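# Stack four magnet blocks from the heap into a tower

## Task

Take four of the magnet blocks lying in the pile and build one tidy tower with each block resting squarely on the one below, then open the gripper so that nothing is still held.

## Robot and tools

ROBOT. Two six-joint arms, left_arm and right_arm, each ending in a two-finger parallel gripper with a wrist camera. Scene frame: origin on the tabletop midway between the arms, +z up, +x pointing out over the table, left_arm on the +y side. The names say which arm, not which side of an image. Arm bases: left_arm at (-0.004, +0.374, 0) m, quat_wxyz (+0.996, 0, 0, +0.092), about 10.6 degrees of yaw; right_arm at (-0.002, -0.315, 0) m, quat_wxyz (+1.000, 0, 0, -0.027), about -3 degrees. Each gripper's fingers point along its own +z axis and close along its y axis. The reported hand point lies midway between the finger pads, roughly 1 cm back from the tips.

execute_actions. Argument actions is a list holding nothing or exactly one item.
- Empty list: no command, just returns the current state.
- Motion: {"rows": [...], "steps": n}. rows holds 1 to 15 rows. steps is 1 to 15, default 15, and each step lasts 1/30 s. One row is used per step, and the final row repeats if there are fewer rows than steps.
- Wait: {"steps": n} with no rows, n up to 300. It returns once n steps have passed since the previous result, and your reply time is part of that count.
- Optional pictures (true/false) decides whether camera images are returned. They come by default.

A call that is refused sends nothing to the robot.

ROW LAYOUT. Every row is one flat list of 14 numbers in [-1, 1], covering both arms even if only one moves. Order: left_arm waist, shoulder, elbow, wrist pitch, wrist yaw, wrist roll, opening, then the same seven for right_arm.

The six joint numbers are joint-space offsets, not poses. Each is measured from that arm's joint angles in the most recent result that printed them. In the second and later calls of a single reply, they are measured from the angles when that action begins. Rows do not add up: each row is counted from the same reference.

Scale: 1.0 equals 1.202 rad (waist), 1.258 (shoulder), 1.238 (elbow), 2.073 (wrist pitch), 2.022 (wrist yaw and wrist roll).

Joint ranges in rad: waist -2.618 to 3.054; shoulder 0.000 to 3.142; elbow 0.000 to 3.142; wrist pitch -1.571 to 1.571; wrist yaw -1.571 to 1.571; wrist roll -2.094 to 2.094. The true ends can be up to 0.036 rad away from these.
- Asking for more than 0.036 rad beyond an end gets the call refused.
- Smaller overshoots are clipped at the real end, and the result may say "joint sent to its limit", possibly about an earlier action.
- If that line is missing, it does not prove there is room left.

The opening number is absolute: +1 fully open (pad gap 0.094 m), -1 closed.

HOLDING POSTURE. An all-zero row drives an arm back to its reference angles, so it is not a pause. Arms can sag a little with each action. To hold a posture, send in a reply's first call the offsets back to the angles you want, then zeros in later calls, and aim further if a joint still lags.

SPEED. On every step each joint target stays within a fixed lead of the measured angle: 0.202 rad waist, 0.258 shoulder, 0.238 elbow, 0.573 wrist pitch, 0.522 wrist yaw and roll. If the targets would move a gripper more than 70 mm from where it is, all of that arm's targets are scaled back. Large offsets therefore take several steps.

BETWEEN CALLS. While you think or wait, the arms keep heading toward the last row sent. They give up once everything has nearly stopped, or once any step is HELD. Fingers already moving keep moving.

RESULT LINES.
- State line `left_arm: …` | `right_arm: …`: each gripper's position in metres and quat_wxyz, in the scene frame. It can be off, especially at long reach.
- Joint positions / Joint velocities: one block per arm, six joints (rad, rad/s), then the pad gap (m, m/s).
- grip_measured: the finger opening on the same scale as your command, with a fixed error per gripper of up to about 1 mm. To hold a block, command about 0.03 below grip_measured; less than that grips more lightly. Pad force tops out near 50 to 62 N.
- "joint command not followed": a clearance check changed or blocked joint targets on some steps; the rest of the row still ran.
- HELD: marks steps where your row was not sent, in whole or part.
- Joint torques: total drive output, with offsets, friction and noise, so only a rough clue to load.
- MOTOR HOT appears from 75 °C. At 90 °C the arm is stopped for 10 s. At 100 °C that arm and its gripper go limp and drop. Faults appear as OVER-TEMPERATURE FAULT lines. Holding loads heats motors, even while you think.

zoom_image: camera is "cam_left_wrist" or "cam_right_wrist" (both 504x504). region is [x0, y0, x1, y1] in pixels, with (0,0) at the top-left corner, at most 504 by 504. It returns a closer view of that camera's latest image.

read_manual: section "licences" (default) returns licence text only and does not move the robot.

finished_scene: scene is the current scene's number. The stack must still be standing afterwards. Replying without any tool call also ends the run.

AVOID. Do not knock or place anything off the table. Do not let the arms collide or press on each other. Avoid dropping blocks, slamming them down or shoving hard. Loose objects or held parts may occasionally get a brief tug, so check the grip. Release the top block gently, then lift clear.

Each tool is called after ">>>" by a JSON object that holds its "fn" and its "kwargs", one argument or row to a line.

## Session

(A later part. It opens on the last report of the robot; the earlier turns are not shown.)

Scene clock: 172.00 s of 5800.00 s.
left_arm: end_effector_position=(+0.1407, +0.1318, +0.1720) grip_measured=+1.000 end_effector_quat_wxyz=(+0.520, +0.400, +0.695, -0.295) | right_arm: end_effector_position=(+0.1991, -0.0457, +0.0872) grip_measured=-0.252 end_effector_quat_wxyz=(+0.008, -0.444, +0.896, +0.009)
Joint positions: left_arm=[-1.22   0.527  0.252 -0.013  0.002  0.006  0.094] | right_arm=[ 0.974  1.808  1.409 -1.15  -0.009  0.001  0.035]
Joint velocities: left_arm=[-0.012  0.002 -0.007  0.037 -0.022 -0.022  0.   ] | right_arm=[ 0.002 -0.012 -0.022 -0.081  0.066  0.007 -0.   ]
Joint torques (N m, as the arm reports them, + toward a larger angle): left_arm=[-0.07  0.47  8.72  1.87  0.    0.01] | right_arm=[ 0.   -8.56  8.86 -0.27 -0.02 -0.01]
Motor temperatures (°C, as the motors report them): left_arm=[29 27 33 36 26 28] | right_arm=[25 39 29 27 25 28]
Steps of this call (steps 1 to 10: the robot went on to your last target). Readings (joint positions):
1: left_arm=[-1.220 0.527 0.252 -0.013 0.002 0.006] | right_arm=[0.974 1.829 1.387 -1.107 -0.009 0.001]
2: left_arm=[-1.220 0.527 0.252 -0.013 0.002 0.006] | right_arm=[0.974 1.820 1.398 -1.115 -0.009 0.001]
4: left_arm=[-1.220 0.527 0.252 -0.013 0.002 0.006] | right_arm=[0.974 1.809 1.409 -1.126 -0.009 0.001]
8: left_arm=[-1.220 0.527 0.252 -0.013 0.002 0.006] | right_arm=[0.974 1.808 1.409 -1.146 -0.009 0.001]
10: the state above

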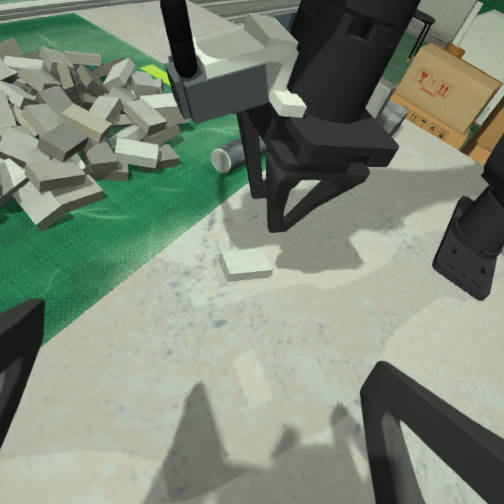

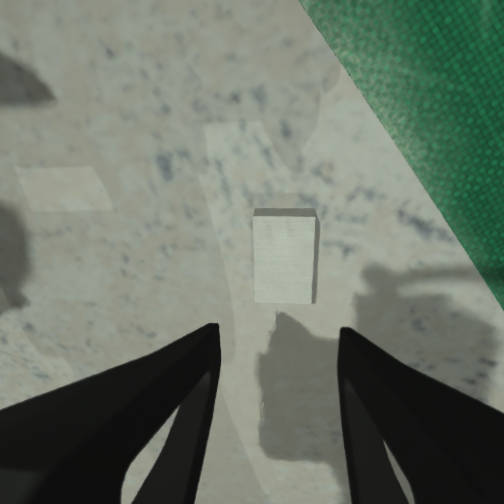

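>>> {"fn": "execute_actions", "kwargs": {
  "actions": [
    {"rows":[[0,0,0,0,0,0,1,-0.01,0.01,0.03,-0.006,0,-0.03,-0.25],[0,0,0,0,0,0,1,-0.025,0.025,0.06,-0.012,0,-0.03,-0.25],[0,0,0,0,0,0,1,-0.045,0.045,0.09,-0.018,0,-0.03,-0.25],[0,0,0,0,0,0,1,-0.07,0.07,0.125,-0.024,0,-0.03,-0.25],[0,0,0,0,0,0,1,-0.095,0.095,0.16,-0.03,0,-0.03,-0.25],[0,0,0,0,0,0,1,-0.12,0.12,0.195,-0.037,0,-0.03,-0.25],[0,0,0,0,0,0,1,-0.145,0.145,0.23,-0.044,0,-0.03,-0.25],[0,0,0,0,0,0,1,-0.17,0.17,0.265,-0.051,0,-0.03,-0.25],[0,0,0,0,0,0,1,-0.19,0.195,0.3,-0.058,0,-0.03,-0.25],[0,0,0,0,0,0,1,-0.21,0.215,0.33,-0.065,0,-0.03,-0.25],[0,0,0,0,0,0,1,-0.227,0.235,0.36,-0.072,0,-0.03,-0.25],[0,0,0,0,0,0,1,-0.242,0.252,0.385,-0.078,0,-0.03,-0.25],[0,0,0,0,0,0,1,-0.254,0.266,0.403,-0.078,0,-0.03,-0.25],[0,0,0,0,0,0,1,-0.262,0.278,0.415,-0.078,0,-0.03,-0.25],[0,0,0,0,0,0,1,-0.268,0.288,0.423,-0.078,0,-0.03,-0.25]],"steps":15}
  ],
  "pictures": false
}}

>>> {"fn": "execute_actions", "kwargs": {
  "actions": [
    {"steps":12}
  ]
}}

>>> {"fn": "zoom_image", "kwargs": {
  "camera": "cam_left_wrist",
  "region": [0,40,240,240]
}}

Scene clock: 178.30 s of 5800.00 s.
left_arm: end_effector_position=(+0.1407, +0.1318, +0.1720) grip_measured=+1.000 end_effector_quat_wxyz=(+0.520, +0.400, +0.695, -0.295) | right_arm: end_effector_position=(+0.3471, -0.0699, +0.0856) grip_measured=-0.252 end_effector_quat_wxyz=(+0.022, -0.323, +0.946, +0.011)
Joint positions: left_arm=[-1.22   0.527  0.252 -0.013  0.002  0.006  0.094] | right_arm=[ 0.659  2.143  1.876 -1.255 -0.009 -0.052  0.035]
Joint velocities: left_arm=[ 0.002 -0.007 -0.012 -0.022 -0.022  0.007  0.   ] | right_arm=[-0.432  0.427  0.452 -0.139 -0.022 -0.007 -0.001]
Joint torques (N m, as the arm reports them, + toward a larger angle): left_arm=[-0.03  0.38  8.68  1.82  0.    0.  ] | right_arm=[  1.68 -11.11   9.55  -0.41  -0.1   -0.04]
Motor temperatures (°C, as the motors report them): left_arm=[29 27 33 36 26 28] | right_arm=[25 38 30 27 25 28]
Steps of this call (steps 1 to 30: the robot went on to your last target; steps 31 to 90: nothing new was sent; then 2.80 s passed at rest; steps 91 to 105: all 15 steps of this action). Readings (joint positions):
91: left_arm=[-1.220 0.527 0.252 -0.013 0.002 0.006] | right_arm=[0.974 1.808 1.409 -1.158 -0.009 -0.008]
92: left_arm=[-1.220 0.527 0.252 -0.013 0.002 0.006] | right_arm=[0.972 1.812 1.416 -1.164 -0.010 -0.018]
94: left_arm=[-1.220 0.527 0.252 -0.013 0.002 0.006] | right_arm=[0.955 1.842 1.464 -1.185 -0.013 -0.031]
98: left_arm=[-1.220 0.527 0.252 -0.013 0.002 0.006] | right_arm=[0.850 1.960 1.638 -1.208 -0.016 -0.046]
105: the state above

Scene clock: 178.70 s of 5800.00 s.
left_arm: end_effector_position=(+0.1407, +0.1318, +0.1720) grip_measured=+1.000 end_effector_quat_wxyz=(+0.520, +0.400, +0.695, -0.295) | right_arm: end_effector_position=(+0.3461, -0.0793, +0.0791) grip_measured=-0.252 end_effector_quat_wxyz=(-0.000, -0.317, +0.949, +0.002)
Joint positions: left_arm=[-1.22   0.527  0.252 -0.013  0.002  0.006  0.094] | right_arm=[ 0.644  2.17   1.893 -1.294 -0.005 -0.054  0.035]
Joint velocities: left_arm=[ 0.002 -0.017  0.017 -0.051  0.051  0.007  0.   ] | right_arm=[-0.002 -0.017 -0.002  0.007 -0.051 -0.066 -0.   ]
Joint torques (N m, as the arm reports them, + toward a larger angle): left_arm=[ 0.02  0.42  8.61  1.85  0.01 -0.02] | right_arm=[  0.64 -11.2   10.42  -0.32  -0.05  -0.06]
Motor temperatures (°C, as the motors report them): left_arm=[29 27 33 36 26 28] | right_arm=[25 39 30 27 25 28]
Steps of this call (steps 1 to 12: the robot went on to your last target). Readings (joint positions):
1: left_arm=[-1.220 0.527 0.252 -0.013 0.002 0.006] | right_arm=[0.647 2.155 1.887 -1.259 -0.007 -0.052]
2: left_arm=[-1.220 0.527 0.252 -0.013 0.002 0.006] | right_arm=[0.639 2.162 1.892 -1.262 -0.006 -0.052]
4: left_arm=[-1.220 0.527 0.252 -0.013 0.002 0.006] | right_arm=[0.636 2.169 1.893 -1.273 -0.005 -0.052]
8: left_arm=[-1.220 0.527 0.252 -0.013 0.002 0.006] | right_arm=[0.643 2.170 1.893 -1.288 -0.005 -0.053]
12: the state above

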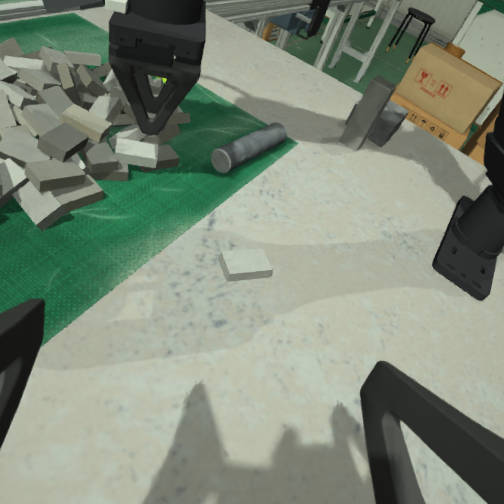

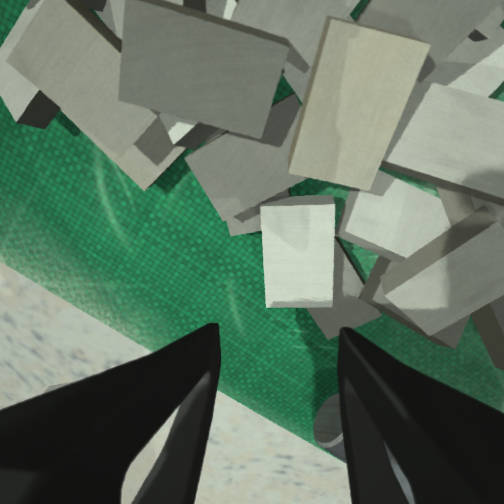

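Region (0, 40, 240, 240) of cam_left_wrist's 504x504 image, scaled by 2.100, with more detail than that image has.

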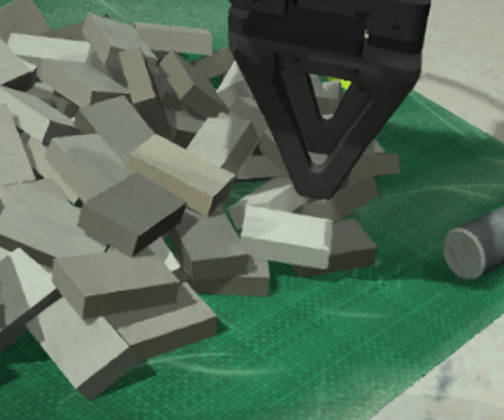

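>>> {"fn": "execute_actions", "kwargs": {
  "actions": [
    {"rows":[[0,0,0,0,0,0,1,-0.008,0.003,-0.012,0.012,0,-0.02,-0.25],[0,0,0,0,0,0,1,-0.013,0.006,-0.019,0.018,0,-0.02,-0.25],[0,0,0,0,0,0,1,-0.018,0.009,-0.026,0.024,0,-0.02,-0.25],[0,0,0,0,0,0,1,-0.018,0.012,-0.033,0.03,0,-0.02,-0.25],[0,0,0,0,0,0,1,-0.018,0.015,-0.04,0.036,0,-0.02,-0.25],[0,0,0,0,0,0,1,-0.018,0.018,-0.046,0.042,0,-0.02,-0.25],[0,0,0,0,0,0,1,-0.018,0.021,-0.052,0.047,0,-0.02,-0.25],[0,0,0,0,0,0,1,-0.018,0.021,-0.057,0.047,0,-0.02,-0.25]],"steps":15}
  ]
}}

>>> {"fn": "zoom_image", "kwargs": {
  "camera": "cam_left_wrist",
  "region": [60,60,220,220]
}}

Scene clock: 183.73 s of 5800.00 s.
left_arm: end_effector_position=(+0.1407, +0.1318, +0.1720) grip_measured=+1.000 end_effector_quat_wxyz=(+0.520, +0.400, +0.695, -0.295) | right_arm: end_effector_position=(+0.3504, -0.0835, +0.0539) grip_measured=-0.252 end_effector_quat_wxyz=(-0.007, -0.326, +0.945, +0.001)
Joint positions: left_arm=[-1.22   0.527  0.252 -0.013  0.002  0.006  0.094] | right_arm=[ 0.63   2.198  1.838 -1.223 -0.005 -0.087  0.035]
Joint velocities: left_arm=[ 0.012 -0.007 -0.002 -0.007  0.007 -0.022  0.   ] | right_arm=[-0.002 -0.002  0.002  0.095 -0.095 -0.022  0.   ]
Joint torques (N m, as the arm reports them, + toward a larger angle): left_arm=[0.06 0.42 8.6  1.87 0.01 0.  ] | right_arm=[ -0.61 -11.51   5.77   0.04  -0.06  -0.11]
Motor temperatures (°C, as the motors report them): left_arm=[29 27 33 37 26 28] | right_arm=[25 39 31 27 25 28]
Steps of this call (steps 1 to 30: the robot went on to your last target; steps 31 to 90: nothing new was sent; then 1.53 s passed at rest; steps 91 to 105: all 15 steps of this action). Readings (joint positions):
91: left_arm=[-1.220 0.527 0.252 -0.013 0.002 0.006] | right_arm=[0.644 2.170 1.893 -1.296 -0.005 -0.060]
92: left_arm=[-1.220 0.527 0.252 -0.013 0.002 0.006] | right_arm=[0.643 2.170 1.893 -1.294 -0.005 -0.065]
94: left_arm=[-1.220 0.527 0.252 -0.013 0.002 0.006] | right_arm=[0.641 2.170 1.890 -1.281 -0.005 -0.074]
98: left_arm=[-1.220 0.527 0.252 -0.013 0.002 0.006] | right_arm=[0.632 2.177 1.861 -1.244 -0.005 -0.082]
105: the state above

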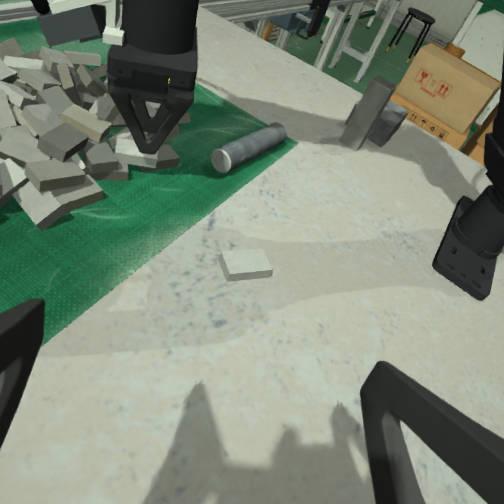

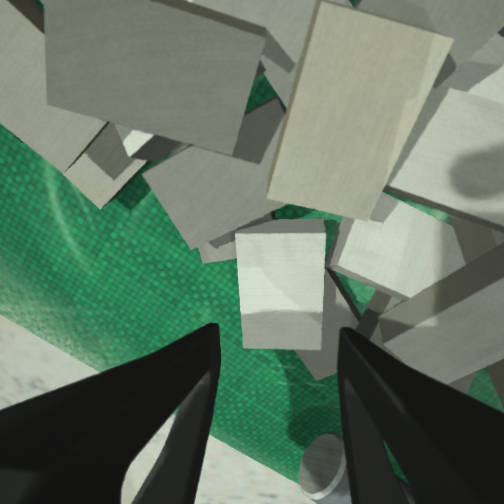

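Region (60, 60, 220, 220) of cam_left_wrist's 504x504 image, scaled by 3.150, with more detail than that image has.

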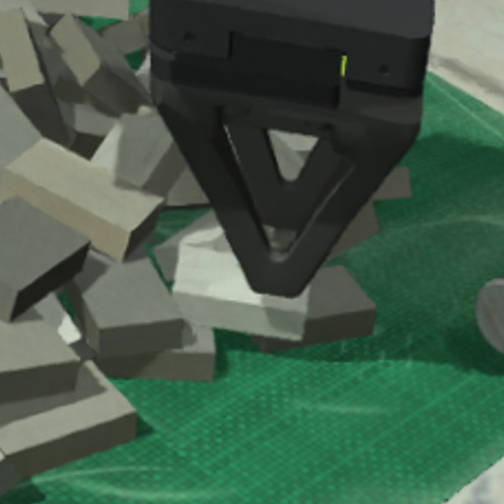

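>>> {"fn": "execute_actions", "kwargs": {
  "actions": [
    {"rows":[[0,0,0,0,0,0,1,0,0.003,0,0.015,0,0,-0.28],[0,0,0,0,0,0,1,0,0.006,0,0.02,0,0,-0.28],[0,0,0,0,0,0,1,0,0.009,0,0.025,0,0,-0.28],[0,0,0,0,0,0,1,0,0.012,0,0.03,0,0,-0.28],[0,0,0,0,0,0,1,0,0.015,0,0.03,0,0,-0.28],[0,0,0,0,0,0,1,0,0.018,0,0.03,0,0,-0.28],[0,0,0,0,0,0,1,0,0.021,0,0.03,0,0,-0.28],[0,0,0,0,0,0,1,0,0.024,0,0.03,0,0,-0.28],[0,0,0,0,0,0,1,0,0.027,0,0.03,0,0,-0.28]],"steps":15}
  ]
}}

>>> {"fn": "zoom_image", "kwargs": {
  "camera": "cam_left_wrist",
  "region": [60,60,220,220]
}}

Scene clock: 188.53 s of 5800.00 s.
left_arm: end_effector_position=(+0.1407, +0.1318, +0.1720) grip_measured=+1.000 end_effector_quat_wxyz=(+0.520, +0.400, +0.695, -0.295) | right_arm: end_effector_position=(+0.3571, -0.0791, +0.0408) grip_measured=-0.278 end_effector_quat_wxyz=(-0.002, -0.326, +0.945, +0.002)
Joint positions: left_arm=[-1.22   0.527  0.252 -0.013  0.002  0.006  0.094] | right_arm=[ 0.63   2.23   1.838 -1.182 -0.005 -0.088  0.034]
Joint velocities: left_arm=[-0.002 -0.002  0.007 -0.051 -0.022  0.007  0.   ] | right_arm=[-0.017 -0.012 -0.022  0.037 -0.11  -0.066 -0.001]
Joint torques (N m, as the arm reports them, + toward a larger angle): left_arm=[-0.12  0.44  8.85  1.84  0.02 -0.02] | right_arm=[ -0.02 -11.55   6.99  -0.02  -0.02   0.  ]
Motor temperatures (°C, as the motors report them): left_arm=[29 27 33 37 26 28] | right_arm=[25 40 30 27 25 28]
Steps of this call (steps 1 to 15: the robot went on to your last target; steps 16 to 90: nothing new was sent; then 1.30 s passed at rest; steps 91 to 105: all 15 steps of this action). Readings (joint positions):
91: left_arm=[-1.220 0.527 0.252 -0.013 0.002 0.006] | right_arm=[0.630 2.198 1.838 -1.215 -0.005 -0.088]
92: left_arm=[-1.220 0.527 0.252 -0.013 0.002 0.006] | right_arm=[0.630 2.198 1.838 -1.213 -0.005 -0.088]
94: left_arm=[-1.220 0.527 0.252 -0.013 0.002 0.006] | right_arm=[0.630 2.198 1.838 -1.205 -0.005 -0.088]
98: left_arm=[-1.220 0.527 0.252 -0.013 0.002 0.006] | right_arm=[0.630 2.207 1.838 -1.189 -0.005 -0.088]
105: the state above

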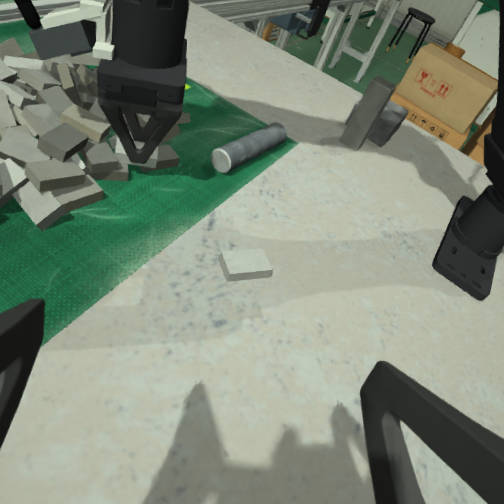

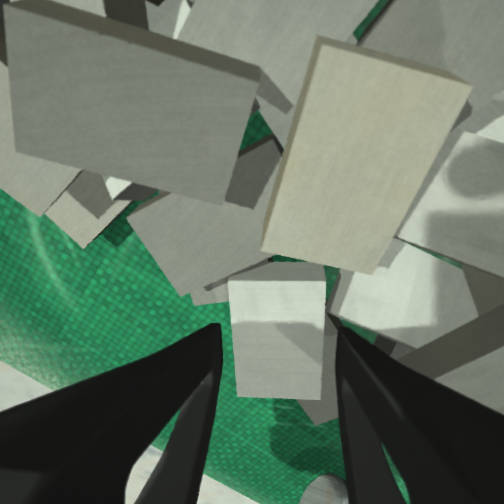

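Region (60, 60, 220, 220) of cam_left_wrist's 504x504 image, scaled by 3.150, with more detail than that image has.

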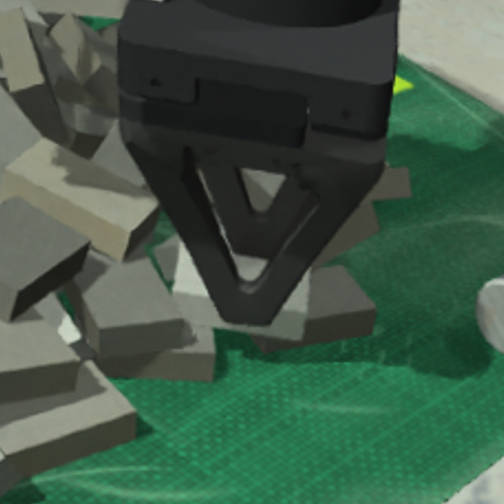

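>>> {"fn": "execute_actions", "kwargs": {
  "actions": [
    {"rows":[[0,0,0,0,0,0,1,0,0,-0.014,0.01,0,0,-0.32],[0,0,0,0,0,0,1,0,0,-0.02,0.014,0,0,-0.34],[0,0,0,0,0,0,1,0,0,-0.026,0.018,0,0,-0.34],[0,0,0,0,0,0,1,0,0,-0.031,0.018,0,0,-0.34]],"steps":10}
  ],
  "pictures": false
}}

>>> {"fn": "execute_actions", "kwargs": {
  "actions": [
    {"rows":[[0,0,0,0,0,0,1,0,0,0,0,0,0,-0.38],[0,0,0,0,0,0,1,0,0,0,0,0,0,-0.41],[0,0,0,0,0,0,1,0,0,0,0,0,0,-0.44],[0,0,0,0,0,0,1,0,0,0,0,0,0,-0.46],[0,0,0,0,0,0,1,0,0,0,0,0,0,-0.48],[0,0,0,0,0,0,1,0,0,0,0,0,0,-0.5],[0,0,0,0,0,0,1,0,0,0,0,0,0,-0.52]],"steps":10}
  ]
}}

>>> {"fn": "zoom_image", "kwargs": {
  "camera": "cam_left_wrist",
  "region": [60,60,220,220]
}}

Scene clock: 193.93 s of 5800.00 s.
left_arm: end_effector_position=(+0.1407, +0.1318, +0.1720) grip_measured=+1.000 end_effector_quat_wxyz=(+0.520, +0.400, +0.695, -0.295) | right_arm: end_effector_position=(+0.3555, -0.0803, +0.0359) grip_measured=-0.338 end_effector_quat_wxyz=(-0.004, -0.326, +0.945, +0.001)
Joint positions: left_arm=[-1.22   0.527  0.252 -0.013  0.002  0.006  0.094] | right_arm=[ 0.63   2.23   1.818 -1.167 -0.005 -0.088  0.031]
Joint velocities: left_arm=[-0.012 -0.012 -0.002  0.007 -0.007  0.007  0.   ] | right_arm=[ 0.007  0.007 -0.017 -0.007 -0.007 -0.022  0.001]
Joint torques (N m, as the arm reports them, + toward a larger angle): left_arm=[-0.05  0.51  8.78  1.86  0.   -0.03] | right_arm=[ -0.01 -11.81   5.33  -0.02  -0.02  -0.01]
Motor temperatures (°C, as the motors report them): left_arm=[29 27 33 37 26 28] | right_arm=[25 40 30 27 25 28]
Steps of this call (steps 1 to 15: the robot went on to your last target; steps 16 to 90: nothing new was sent; then 2.07 s passed at rest; steps 91 to 100: all 10 steps of this action). Readings (joint positions):
91: left_arm=[-1.220 0.527 0.252 -0.013 0.002 0.006] | right_arm=[0.630 2.230 1.838 -1.180 -0.005 -0.088]
92: left_arm=[-1.220 0.527 0.252 -0.013 0.002 0.006] | right_arm=[0.630 2.230 1.838 -1.179 -0.005 -0.088]
94: left_arm=[-1.220 0.527 0.252 -0.013 0.002 0.006] | right_arm=[0.630 2.230 1.835 -1.173 -0.005 -0.088]
98: left_arm=[-1.220 0.527 0.252 -0.013 0.002 0.006] | right_arm=[0.630 2.230 1.821 -1.167 -0.005 -0.088]
100: the state above

Scene clock: 194.27 s of 5800.00 s.
left_arm: end_effector_position=(+0.1407, +0.1318, +0.1720) grip_measured=+1.000 end_effector_quat_wxyz=(+0.520, +0.400, +0.695, -0.295) | right_arm: end_effector_position=(+0.3555, -0.0803, +0.0359) grip_measured=-0.477 end_effector_quat_wxyz=(-0.004, -0.326, +0.945, +0.001)
Joint positions: left_arm=[-1.22   0.527  0.252 -0.013  0.002  0.006  0.094] | right_arm=[ 0.63   2.23   1.818 -1.167 -0.005 -0.088  0.025]
Joint velocities: left_arm=[-0.002 -0.002 -0.007  0.066  0.007 -0.022  0.   ] | right_arm=[-0.007 -0.002 -0.007 -0.095  0.022 -0.051 -0.   ]
Joint torques (N m, as the arm reports them, + toward a larger angle): left_arm=[-0.11  0.51  8.77  1.82  0.   -0.01] | right_arm=[  0.   -11.54   6.9   -0.21  -0.02  -0.02]
Motor temperatures (°C, as the motors report them): left_arm=[29 27 33 37 26 28] | right_arm=[25 40 30 27 25 28]
Steps of this call (steps 1 to 10: all 10 steps of this action). Readings (joint positions):
1: left_arm=[-1.220 0.527 0.252 -0.013 0.002 0.006] | right_arm=[0.630 2.230 1.818 -1.167 -0.005 -0.088]
2: left_arm=[-1.220 0.527 0.252 -0.013 0.002 0.006] | right_arm=[0.630 2.230 1.818 -1.167 -0.005 -0.088]
4: left_arm=[-1.220 0.527 0.252 -0.013 0.002 0.006] | right_arm=[0.630 2.230 1.818 -1.167 -0.005 -0.088]
8: left_arm=[-1.220 0.527 0.252 -0.013 0.002 0.006] | right_arm=[0.630 2.230 1.818 -1.167 -0.005 -0.088]
10: the state above

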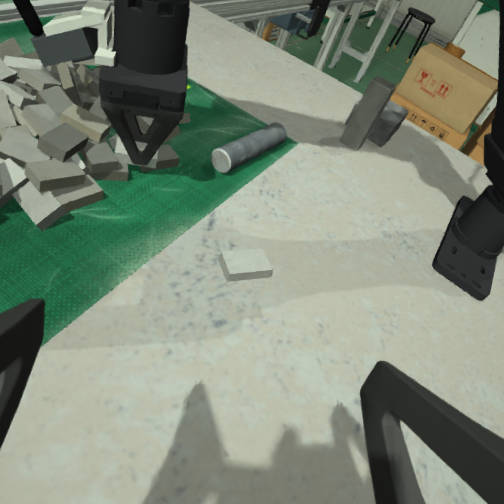

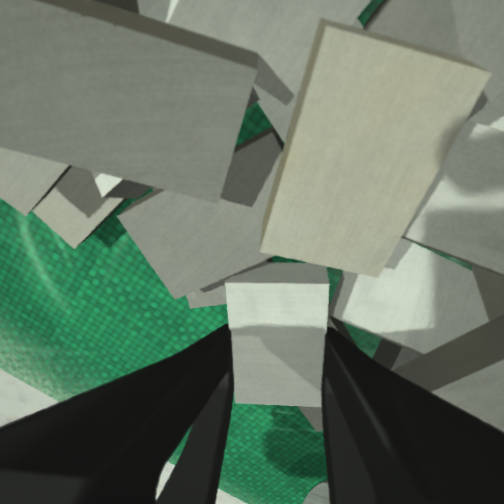

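Region (60, 60, 220, 220) of cam_left_wrist's 504x504 image, scaled by 3.150, with more detail than that image has.

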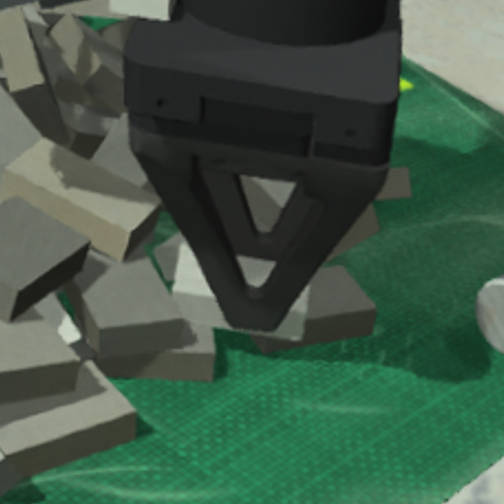

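>>> {"fn": "execute_actions", "kwargs": {
  "actions": [
    {"rows":[[0,0,0,0,0,0,1,0,-0.015,0,-0.012,0,0,-0.52],[0,0,0,0,0,0,1,0,-0.03,0,-0.022,0,0,-0.52],[0,0,0,0,0,0,1,0,-0.048,-0.01,-0.03,0,0,-0.52],[0,0,0,0,0,0,1,0,-0.07,-0.025,-0.035,0,0,-0.52],[0,0,0,0,0,0,1,0.01,-0.095,-0.045,-0.035,0,0,-0.52],[0,0,0,0,0,0,1,0.03,-0.12,-0.07,-0.03,0,0.01,-0.52],[0,0,0,0,0,0,1,0.055,-0.15,-0.1,-0.025,0,0.02,-0.52],[0,0,0,0,0,0,1,0.085,-0.18,-0.135,-0.015,0,0.03,-0.52],[0,0,0,0,0,0,1,0.115,-0.21,-0.175,-0.005,0,0.04,-0.52],[0,0,0,0,0,0,1,0.145,-0.24,-0.215,0.005,0,0.046,-0.52],[0,0,0,0,0,0,1,0.175,-0.265,-0.255,0.015,0,0.046,-0.52],[0,0,0,0,0,0,1,0.205,-0.285,-0.295,0.025,0,0.046,-0.52],[0,0,0,0,0,0,1,0.235,-0.3,-0.335,0.035,0,0.046,-0.52],[0,0,0,0,0,0,1,0.26,-0.312,-0.37,0.045,0,0.046,-0.52],[0,0,0,0,0,0,1,0.28,-0.322,-0.402,0.054,0,0.046,-0.52]],"steps":15}
  ],
  "pictures": false
}}

>>> {"fn": "execute_actions", "kwargs": {
  "actions": [
    {"steps":20}
  ]
}}

>>> {"fn": "zoom_image", "kwargs": {
  "camera": "cam_left_wrist",
  "region": [180,170,340,330]
}}

Scene clock: 200.67 s of 5800.00 s.
left_arm: end_effector_position=(+0.1407, +0.1318, +0.1720) grip_measured=+1.000 end_effector_quat_wxyz=(+0.520, +0.400, +0.695, -0.295) | right_arm: end_effector_position=(+0.2210, -0.0490, +0.0794) grip_measured=-0.477 end_effector_quat_wxyz=(+0.013, -0.428, +0.903, +0.007)
Joint positions: left_arm=[-1.22   0.527  0.252 -0.013  0.002  0.006  0.094] | right_arm=[ 0.922  1.847  1.428 -1.122 -0.001 -0.016  0.025]
Joint velocities: left_arm=[ 0.002  0.007 -0.007  0.007 -0.037  0.007  0.   ] | right_arm=[ 1.223 -0.505 -1.248  0.403 -0.066  0.081 -0.001]
Joint torques (N m, as the arm reports them, + toward a larger angle): left_arm=[-0.04  0.4   8.71  1.86  0.01 -0.01] | right_arm=[-2.45 -7.75  4.15 -0.1   0.12  0.07]
Motor temperatures (°C, as the motors report them): left_arm=[29 27 33 37 26 28] | right_arm=[25 41 30 27 25 28]
Steps of this call (steps 1 to 15: the robot went on to your last target; steps 16 to 90: nothing new was sent; then 2.90 s passed at rest; steps 91 to 105: all 15 steps of this action). Readings (joint positions):
91: left_arm=[-1.220 0.527 0.252 -0.013 0.002 0.006] | right_arm=[0.630 2.230 1.818 -1.168 -0.005 -0.088]
92: left_arm=[-1.220 0.527 0.252 -0.013 0.002 0.006] | right_arm=[0.630 2.229 1.818 -1.171 -0.005 -0.088]
94: left_arm=[-1.220 0.527 0.252 -0.013 0.002 0.006] | right_arm=[0.630 2.216 1.813 -1.183 -0.005 -0.088]
98: left_arm=[-1.220 0.527 0.252 -0.013 0.002 0.006] | right_arm=[0.650 2.104 1.722 -1.188 0.001 -0.071]
105: the state above

Scene clock: 201.33 s of 5800.00 s.
left_arm: end_effector_position=(+0.1407, +0.1318, +0.1720) grip_measured=+1.000 end_effector_quat_wxyz=(+0.520, +0.400, +0.695, -0.295) | right_arm: end_effector_position=(+0.1946, -0.0525, +0.0571) grip_measured=-0.477 end_effector_quat_wxyz=(-0.009, -0.444, +0.896, +0.001)
Joint positions: left_arm=[-1.22   0.527  0.252 -0.013  0.002  0.006  0.094] | right_arm=[ 0.972  1.837  1.324 -1.074 -0.01  -0.001  0.025]
Joint velocities: left_arm=[ 0.007 -0.017 -0.007 -0.066 -0.022  0.007  0.   ] | right_arm=[ 0.007 -0.002  0.012  0.066 -0.081 -0.037 -0.001]
Joint torques (N m, as the arm reports them, + toward a larger angle): left_arm=[0.04 0.47 8.76 1.85 0.03 0.02] | right_arm=[-0.34 -9.21  6.44 -0.01  0.    0.03]
Motor temperatures (°C, as the motors report them): left_arm=[29 27 33 37 26 28] | right_arm=[25 41 30 27 25 28]
Steps of this call (steps 1 to 20: the robot went on to your last target). Readings (joint positions):
1: left_arm=[-1.220 0.527 0.252 -0.013 0.002 0.006] | right_arm=[0.959 1.836 1.392 -1.113 -0.007 -0.014]
2: left_arm=[-1.220 0.527 0.252 -0.013 0.002 0.006] | right_arm=[0.984 1.835 1.366 -1.112 -0.014 -0.013]
4: left_arm=[-1.220 0.527 0.252 -0.013 0.002 0.006] | right_arm=[0.999 1.837 1.332 -1.107 -0.021 -0.010]
8: left_arm=[-1.220 0.527 0.252 -0.013 0.002 0.006] | right_arm=[0.977 1.837 1.324 -1.093 -0.015 -0.005]
20: the state above

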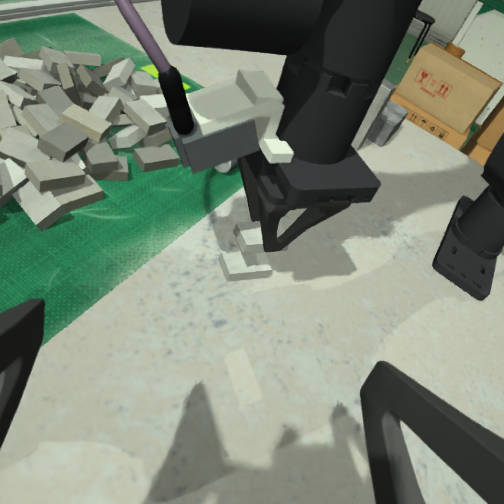

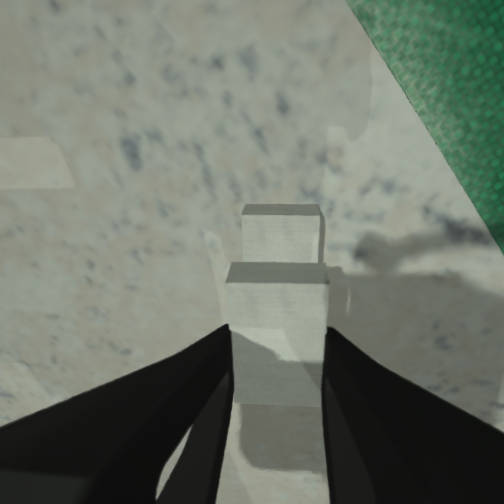

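Region (180, 170, 340, 330) of cam_left_wrist's 504x504 image, scaled by 3.150, with more detail than that image has.

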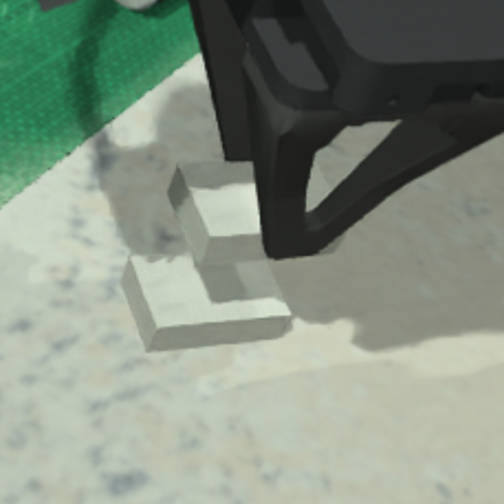

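>>> {"fn": "execute_actions", "kwargs": {
  "actions": [
    {"rows":[[0,0,0,0,0,0,1,0,0.004,-0.005,0.012,0,0,-0.52],[0,0,0,0,0,0,1,0,0.008,-0.01,0.017,0,0,-0.52],[0,0,0,0,0,0,1,0,0.012,-0.012,0.022,0,0,-0.52],[0,0,0,0,0,0,1,0,0.016,-0.014,0.026,0,0,-0.52],[0,0,0,0,0,0,1,0,0.02,-0.016,0.03,0,0,-0.52],[0,0,0,0,0,0,1,0,0.024,-0.018,0.033,0,0,-0.52],[0,0,0,0,0,0,1,0,0.028,-0.02,0.033,0,0,-0.52],[0,0,0,0,0,0,1,0,0.031,-0.02,0.033,0,0,-0.52]],"steps":15}
  ]
}}

>>> {"fn": "zoom_image", "kwargs": {
  "camera": "cam_left_wrist",
  "region": [190,200,310,320]
}}

Scene clock: 207.47 s of 5800.00 s.
left_arm: end_effector_position=(+0.1407, +0.1318, +0.1720) grip_measured=+1.000 end_effector_quat_wxyz=(+0.520, +0.400, +0.695, -0.295) | right_arm: end_effector_position=(+0.2002, -0.0452, +0.0450) grip_measured=-0.477 end_effector_quat_wxyz=(-0.005, -0.444, +0.896, +0.003)
Joint positions: left_arm=[-1.22   0.527  0.252 -0.013  0.002  0.006  0.094] | right_arm=[ 0.972  1.875  1.324 -1.027 -0.01  -0.001  0.025]
Joint velocities: left_arm=[-0.007  0.002  0.007 -0.007 -0.007 -0.051  0.   ] | right_arm=[ 0.017  0.002 -0.032  0.022 -0.051 -0.007  0.001]
Joint torques (N m, as the arm reports them, + toward a larger angle): left_arm=[-0.08  0.33  8.72  1.86  0.02  0.  ] | right_arm=[ 0.   -8.51  4.61 -0.04 -0.01 -0.02]
Motor temperatures (°C, as the motors report them): left_arm=[29 27 34 38 26 28] | right_arm=[25 40 30 27 25 28]
Steps of this call (steps 1 to 15: the robot went on to your last target; steps 16 to 90: nothing new was sent; then 2.63 s passed at rest; steps 91 to 105: all 15 steps of this action). Readings (joint positions):
91: left_arm=[-1.220 0.527 0.252 -0.013 0.002 0.006] | right_arm=[0.972 1.837 1.324 -1.073 -0.010 -0.001]
92: left_arm=[-1.220 0.527 0.252 -0.013 0.002 0.006] | right_arm=[0.972 1.837 1.324 -1.071 -0.010 -0.001]
94: left_arm=[-1.220 0.527 0.252 -0.013 0.002 0.006] | right_arm=[0.972 1.840 1.324 -1.063 -0.010 -0.001]
98: left_arm=[-1.220 0.527 0.252 -0.013 0.002 0.006] | right_arm=[0.972 1.860 1.324 -1.040 -0.010 -0.001]
105: the state above

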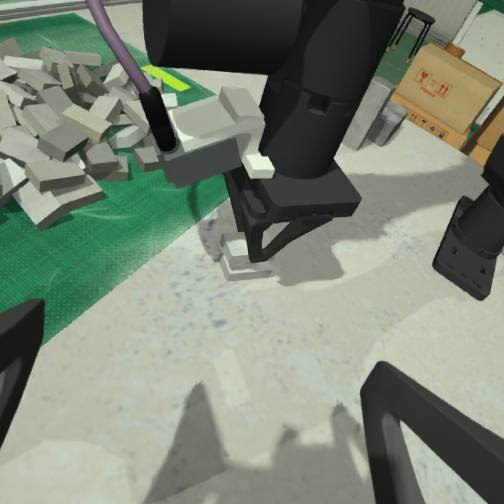

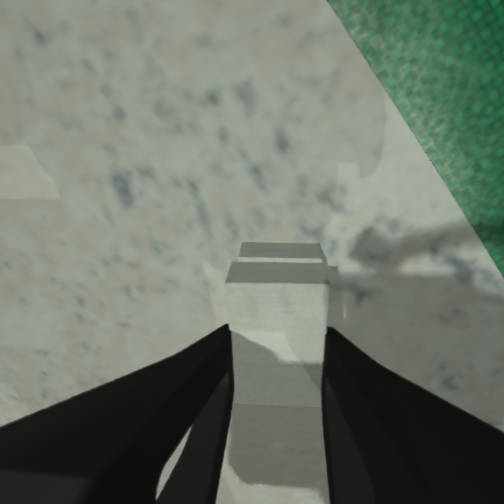

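Region (190, 200, 310, 320) of cam_left_wrist's 504x504 image, scaled by 4.200, with more detail than that image has.

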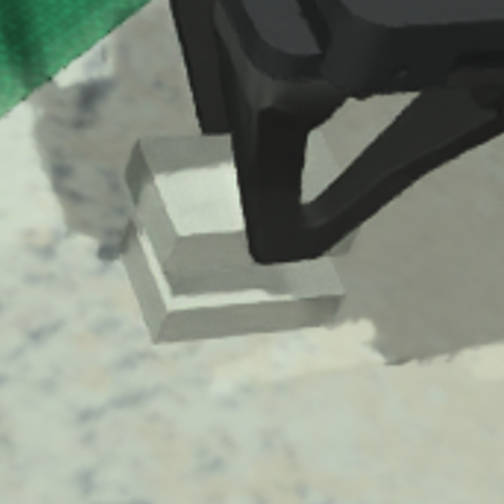

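>>> {"fn": "execute_actions", "kwargs": {
  "actions": [
    {"rows":[[0,0,0,0,0,0,1,0,0.002,-0.014,0.008,0,0,-0.52],[0,0,0,0,0,0,1,0,0.003,-0.019,0.011,0,0,-0.52],[0,0,0,0,0,0,1,0,0.004,-0.023,0.014,0,0,-0.52],[0,0,0,0,0,0,1,0,0.005,-0.027,0.017,0,0,-0.52],[0,0,0,0,0,0,1,0,0.006,-0.031,0.02,0,0,-0.52],[0,0,0,0,0,0,1,0,0.007,-0.035,0.023,0,0,-0.52],[0,0,0,0,0,0,1,0,0.007,-0.039,0.025,0,0,-0.52],[0,0,0,0,0,0,1,0,0.007,-0.042,0.025,0,0,-0.52]],"steps":15}
  ]
}}

>>> {"fn": "zoom_image", "kwargs": {
  "camera": "cam_left_wrist",
  "region": [190,200,310,320]
}}

Scene clock: 214.17 s of 5800.00 s.
left_arm: end_effector_position=(+0.1407, +0.1318, +0.1720) grip_measured=+1.000 end_effector_quat_wxyz=(+0.520, +0.400, +0.695, -0.295) | right_arm: end_effector_position=(+0.1974, -0.0489, +0.0364) grip_measured=-0.477 end_effector_quat_wxyz=(-0.008, -0.444, +0.896, +0.002)
Joint positions: left_arm=[-1.22   0.527  0.252 -0.013  0.002  0.006  0.094] | right_arm=[ 0.972  1.875  1.288 -0.997 -0.01  -0.001  0.025]
Joint velocities: left_arm=[-0.002  0.012  0.002  0.051  0.022 -0.051  0.   ] | right_arm=[-0.002  0.002 -0.007  0.037  0.051  0.066  0.   ]
Joint torques (N m, as the arm reports them, + toward a larger angle): left_arm=[-0.14  0.3   8.74  1.86 -0.02 -0.04] | right_arm=[ 0.   -7.77  5.2  -0.03 -0.01 -0.01]
Motor temperatures (°C, as the motors report them): left_arm=[29 27 34 38 26 28] | right_arm=[25 40 30 27 25 28]
Steps of this call (steps 1 to 15: the robot went on to your last target; steps 16 to 90: nothing new was sent; then 3.20 s passed at rest; steps 91 to 105: all 15 steps of this action). Readings (joint positions):
91: left_arm=[-1.220 0.527 0.252 -0.013 0.002 0.006] | right_arm=[0.972 1.875 1.324 -1.024 -0.010 -0.001]
92: left_arm=[-1.220 0.527 0.252 -0.013 0.002 0.006] | right_arm=[0.972 1.875 1.324 -1.024 -0.010 -0.001]
94: left_arm=[-1.220 0.527 0.252 -0.013 0.002 0.006] | right_arm=[0.972 1.875 1.322 -1.020 -0.010 -0.001]
98: left_arm=[-1.220 0.527 0.252 -0.013 0.002 0.006] | right_arm=[0.972 1.875 1.300 -1.003 -0.010 -0.001]
105: the state above

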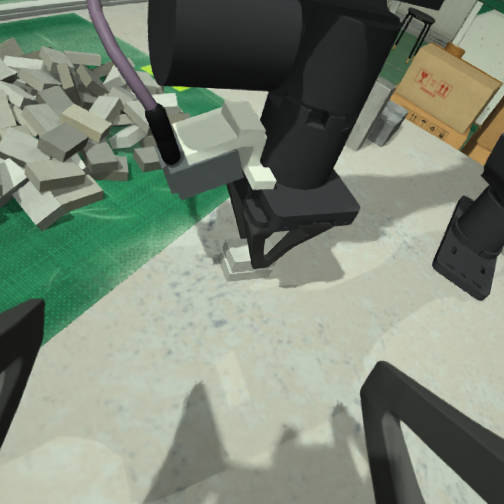

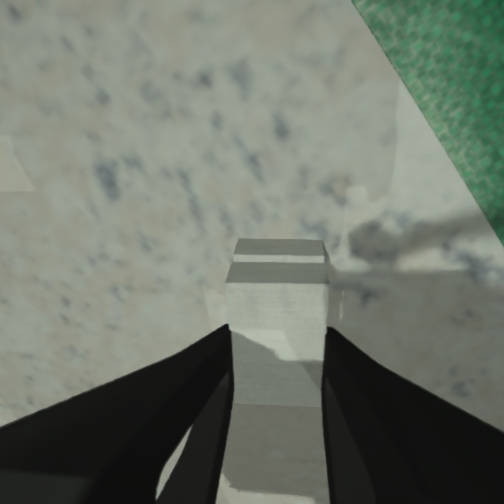

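Region (190, 200, 310, 320) of cam_left_wrist's 504x504 image, scaled by 4.200, with more detail than that image has.

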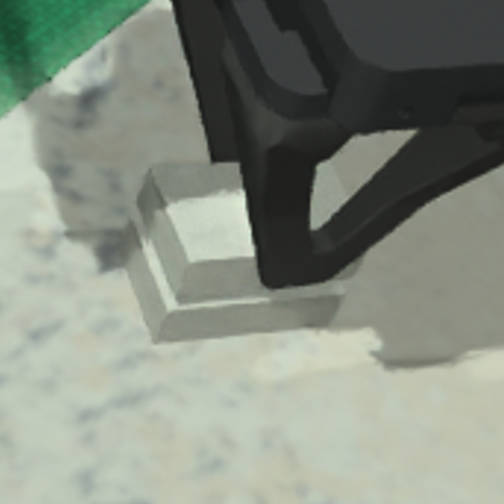

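>>> {"fn": "execute_actions", "kwargs": {
  "actions": [
    {"rows":[[0,0,0,0,0,0,1,0,0,0,0.016,0,0,-0.52],[0,0,0,0,0,0,1,0,0,0,0.016,0,0,-0.52],[0,0,0,0,0,0,1,0,0,0,0.016,0,0,-0.52],[0,0,0,0,0,0,1,0,0,0,0.016,0,0,-0.52],[0,0,0,0,0,0,1,0,0,0,0.016,0,0,-0.52],[0,0,0,0,0,0,1,0,0,0,0.016,0,0,-0.52],[0,0,0,0,0,0,1,0,0.008,0,0.016,0,0,-0.52],[0,0,0,0,0,0,1,0,0.011,0,0.016,0,0,-0.52],[0,0,0,0,0,0,1,0,0.014,0,0.016,0,0,-0.52]],"steps":15}
  ]
}}

>>> {"fn": "zoom_image", "kwargs": {
  "camera": "cam_left_wrist",
  "region": [190,200,310,320]
}}

Scene clock: 218.43 s of 5800.00 s.
left_arm: end_effector_position=(+0.1407, +0.1318, +0.1720) grip_measured=+1.000 end_effector_quat_wxyz=(+0.520, +0.400, +0.695, -0.295) | right_arm: end_effector_position=(+0.1990, -0.0468, +0.0324) grip_measured=-0.477 end_effector_quat_wxyz=(-0.007, -0.444, +0.896, +0.002)
Joint positions: left_arm=[-1.22   0.527  0.252 -0.013  0.002  0.006  0.094] | right_arm=[ 0.972  1.888  1.288 -0.982 -0.01  -0.001  0.025]
Joint velocities: left_arm=[ 0.017 -0.017 -0.017 -0.007 -0.022  0.022  0.   ] | right_arm=[-0.017 -0.012  0.007  0.051 -0.037 -0.051 -0.001]
Joint torques (N m, as the arm reports them, + toward a larger angle): left_arm=[ 0.07  0.45  8.75  1.87 -0.01  0.01] | right_arm=[ 0.07 -8.08  6.58  0.01  0.   -0.02]
Motor temperatures (°C, as the motors report them): left_arm=[29 27 34 38 26 28] | right_arm=[25 39 30 27 25 28]
Steps of this call (steps 1 to 15: the robot went on to your last target; steps 16 to 90: nothing new was sent; then 0.77 s passed at rest; steps 91 to 105: all 15 steps of this action). Readings (joint positions):
91: left_arm=[-1.220 0.527 0.252 -0.013 0.002 0.006] | right_arm=[0.972 1.875 1.288 -0.992 -0.010 -0.001]
92: left_arm=[-1.220 0.527 0.252 -0.013 0.002 0.006] | right_arm=[0.972 1.875 1.288 -0.990 -0.010 -0.001]
94: left_arm=[-1.220 0.527 0.252 -0.013 0.002 0.006] | right_arm=[0.972 1.875 1.288 -0.987 -0.010 -0.001]
98: left_arm=[-1.220 0.527 0.252 -0.013 0.002 0.006] | right_arm=[0.972 1.875 1.288 -0.984 -0.010 -0.001]
105: the state above

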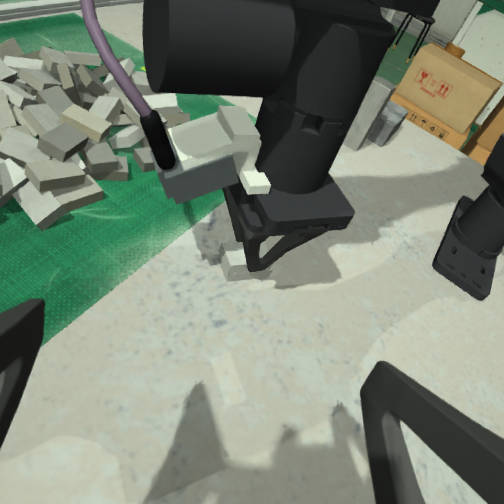

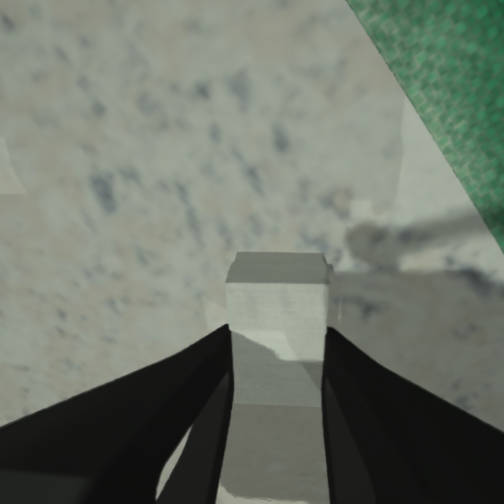

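Region (190, 200, 310, 320) of cam_left_wrist's 504x504 image, scaled by 4.200, with more detail than that image has.

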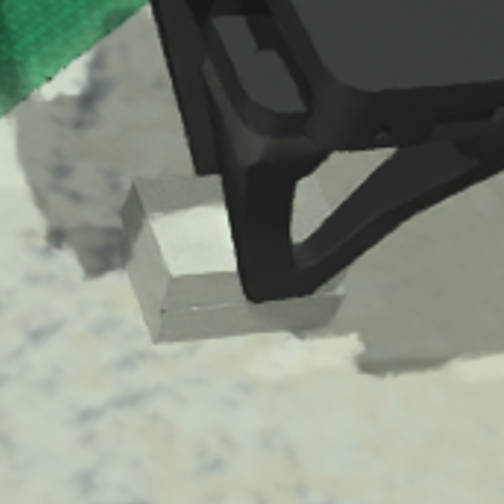

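>>> {"fn": "execute_actions", "kwargs": {
  "actions": [
    {"rows":[[0,0,0,0,0,0,1,0,0,0,0,0,0,-0.47],[0,0,0,0,0,0,1,0,0,0,0,0,0,-0.42],[0,0,0,0,0,0,1,0,0,0,0,0,0,-0.34],[0,0,0,0,0,0,1,0,0,0,0,0,0,-0.25],[0,0,0,0,0,0,1,0,-0.01,0.025,-0.01,0,0,-0.25],[0,0,0,0,0,0,1,0,-0.015,0.035,-0.02,0,0,-0.25],[0,0,0,0,0,0,1,0,-0.021,0.048,-0.03,0,0,-0.25],[0,0,0,0,0,0,1,0,-0.027,0.061,-0.041,0,0,-0.25],[0,0,0,0,0,0,1,0,-0.033,0.074,-0.052,0,0,-0.25],[0,0,0,0,0,0,1,0,-0.039,0.087,-0.063,0,0,-0.25],[0,0,0,0,0,0,1,0,-0.045,0.1,-0.074,0,0,-0.25],[0,0,0,0,0,0,1,0,-0.051,0.113,-0.085,0,0,-0.25],[0,0,0,0,0,0,1,0,-0.057,0.126,-0.096,0,0,-0.25],[0,0,0,0,0,0,1,0,-0.063,0.138,-0.106,0,0,-0.25],[0,0,0,0,0,0,1,0,-0.069,0.15,-0.116,0,0,-0.25]],"steps":15}
  ],
  "pictures": false
}}

>>> {"fn": "execute_actions", "kwargs": {
  "actions": [
    {"steps":10}
  ]
}}

>>> {"fn": "zoom_image", "kwargs": {
  "camera": "cam_left_wrist",
  "region": [60,80,300,300]
}}

Scene clock: 223.70 s of 5800.00 s.
left_arm: end_effector_position=(+0.1407, +0.1318, +0.1720) grip_measured=+1.000 end_effector_quat_wxyz=(+0.520, +0.400, +0.695, -0.295) | right_arm: end_effector_position=(+0.2030, -0.0415, +0.0779) grip_measured=-0.252 end_effector_quat_wxyz=(+0.006, -0.444, +0.896, +0.008)
Joint positions: left_arm=[-1.22   0.527  0.252 -0.013  0.002  0.006  0.094] | right_arm=[ 0.972  1.84   1.413 -1.126 -0.01  -0.001  0.035]
Joint velocities: left_arm=[ 0.002  0.007 -0.012 -0.022  0.037  0.022  0.   ] | right_arm=[-0.012 -0.3    0.496 -0.637 -0.139 -0.007 -0.   ]
Joint torques (N m, as the arm reports them, + toward a larger angle): left_arm=[ 0.02  0.36  8.82  1.85  0.   -0.02] | right_arm=[  0.01 -10.27   9.42  -0.29  -0.02  -0.01]
Motor temperatures (°C, as the motors report them): left_arm=[29 27 34 38 26 28] | right_arm=[25 39 30 27 25 28]
Steps of this call (steps 1 to 15: the robot went on to your last target; steps 16 to 90: nothing new was sent; then 1.77 s passed at rest; steps 91 to 105: all 15 steps of this action). Readings (joint positions):
91: left_arm=[-1.220 0.527 0.252 -0.013 0.002 0.006] | right_arm=[0.972 1.888 1.288 -0.982 -0.010 -0.001]
92: left_arm=[-1.220 0.527 0.252 -0.013 0.002 0.006] | right_arm=[0.972 1.888 1.288 -0.982 -0.010 -0.001]
94: left_arm=[-1.220 0.527 0.252 -0.013 0.002 0.006] | right_arm=[0.972 1.888 1.288 -0.982 -0.010 -0.001]
98: left_arm=[-1.220 0.527 0.252 -0.013 0.002 0.006] | right_arm=[0.972 1.888 1.299 -1.008 -0.010 -0.001]
105: the state above

Scene clock: 224.03 s of 5800.00 s.
left_arm: end_effector_position=(+0.1407, +0.1318, +0.1720) grip_measured=+1.000 end_effector_quat_wxyz=(+0.520, +0.400, +0.695, -0.295) | right_arm: end_effector_position=(+0.1991, -0.0466, +0.0973) grip_measured=-0.252 end_effector_quat_wxyz=(+0.004, -0.444, +0.896, +0.008)
Joint positions: left_arm=[-1.22   0.527  0.252 -0.013  0.002  0.006  0.094] | right_arm=[ 0.972  1.807  1.45  -1.199 -0.01  -0.001  0.035]
Joint velocities: left_arm=[-0.002  0.007 -0.012 -0.022  0.007  0.037  0.   ] | right_arm=[-0.012 -0.002 -0.007 -0.051 -0.007 -0.022  0.   ]
Joint torques (N m, as the arm reports them, + toward a larger angle): left_arm=[ 0.01  0.41  8.71  1.85 -0.03 -0.01] | right_arm=[ 0.01 -8.75  9.29 -0.28 -0.02 -0.02]
Motor temperatures (°C, as the motors report them): left_arm=[29 27 34 38 26 28] | right_arm=[25 39 30 27 25 28]
Steps of this call (steps 1 to 10: the robot went on to your last target). Readings (joint positions):
1: left_arm=[-1.220 0.527 0.252 -0.013 0.002 0.006] | right_arm=[0.972 1.829 1.427 -1.141 -0.010 -0.001]
2: left_arm=[-1.220 0.527 0.252 -0.013 0.002 0.006] | right_arm=[0.972 1.820 1.438 -1.153 -0.010 -0.001]
4: left_arm=[-1.220 0.527 0.252 -0.013 0.002 0.006] | right_arm=[0.972 1.809 1.449 -1.169 -0.010 -0.001]
8: left_arm=[-1.220 0.527 0.252 -0.013 0.002 0.006] | right_arm=[0.972 1.807 1.450 -1.193 -0.010 -0.001]
10: the state above

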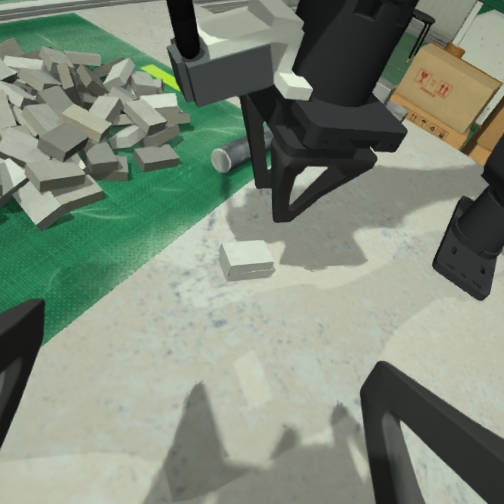

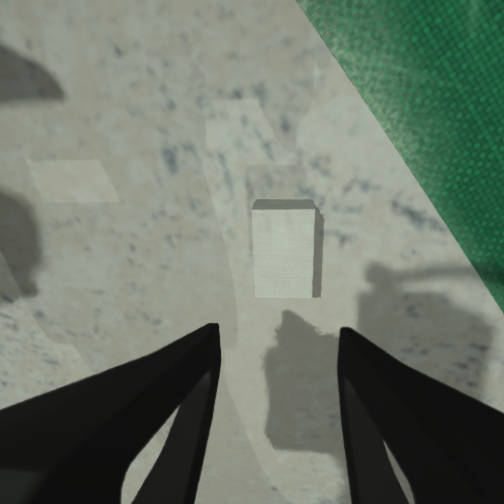

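Region (60, 80, 300, 300) of cam_left_wrist's 504x504 image, scaled by 2.100, with more detail than that image has; it fills the top 462 rows of this view, and the rest is white.

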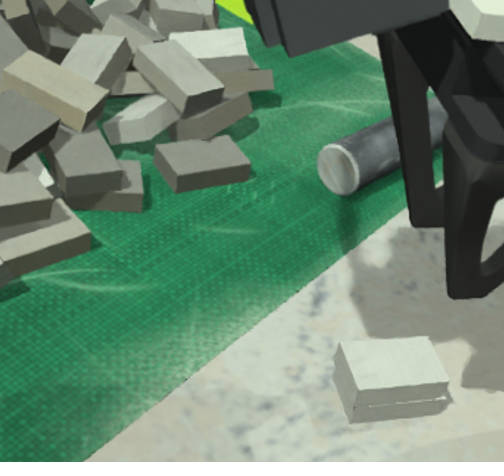

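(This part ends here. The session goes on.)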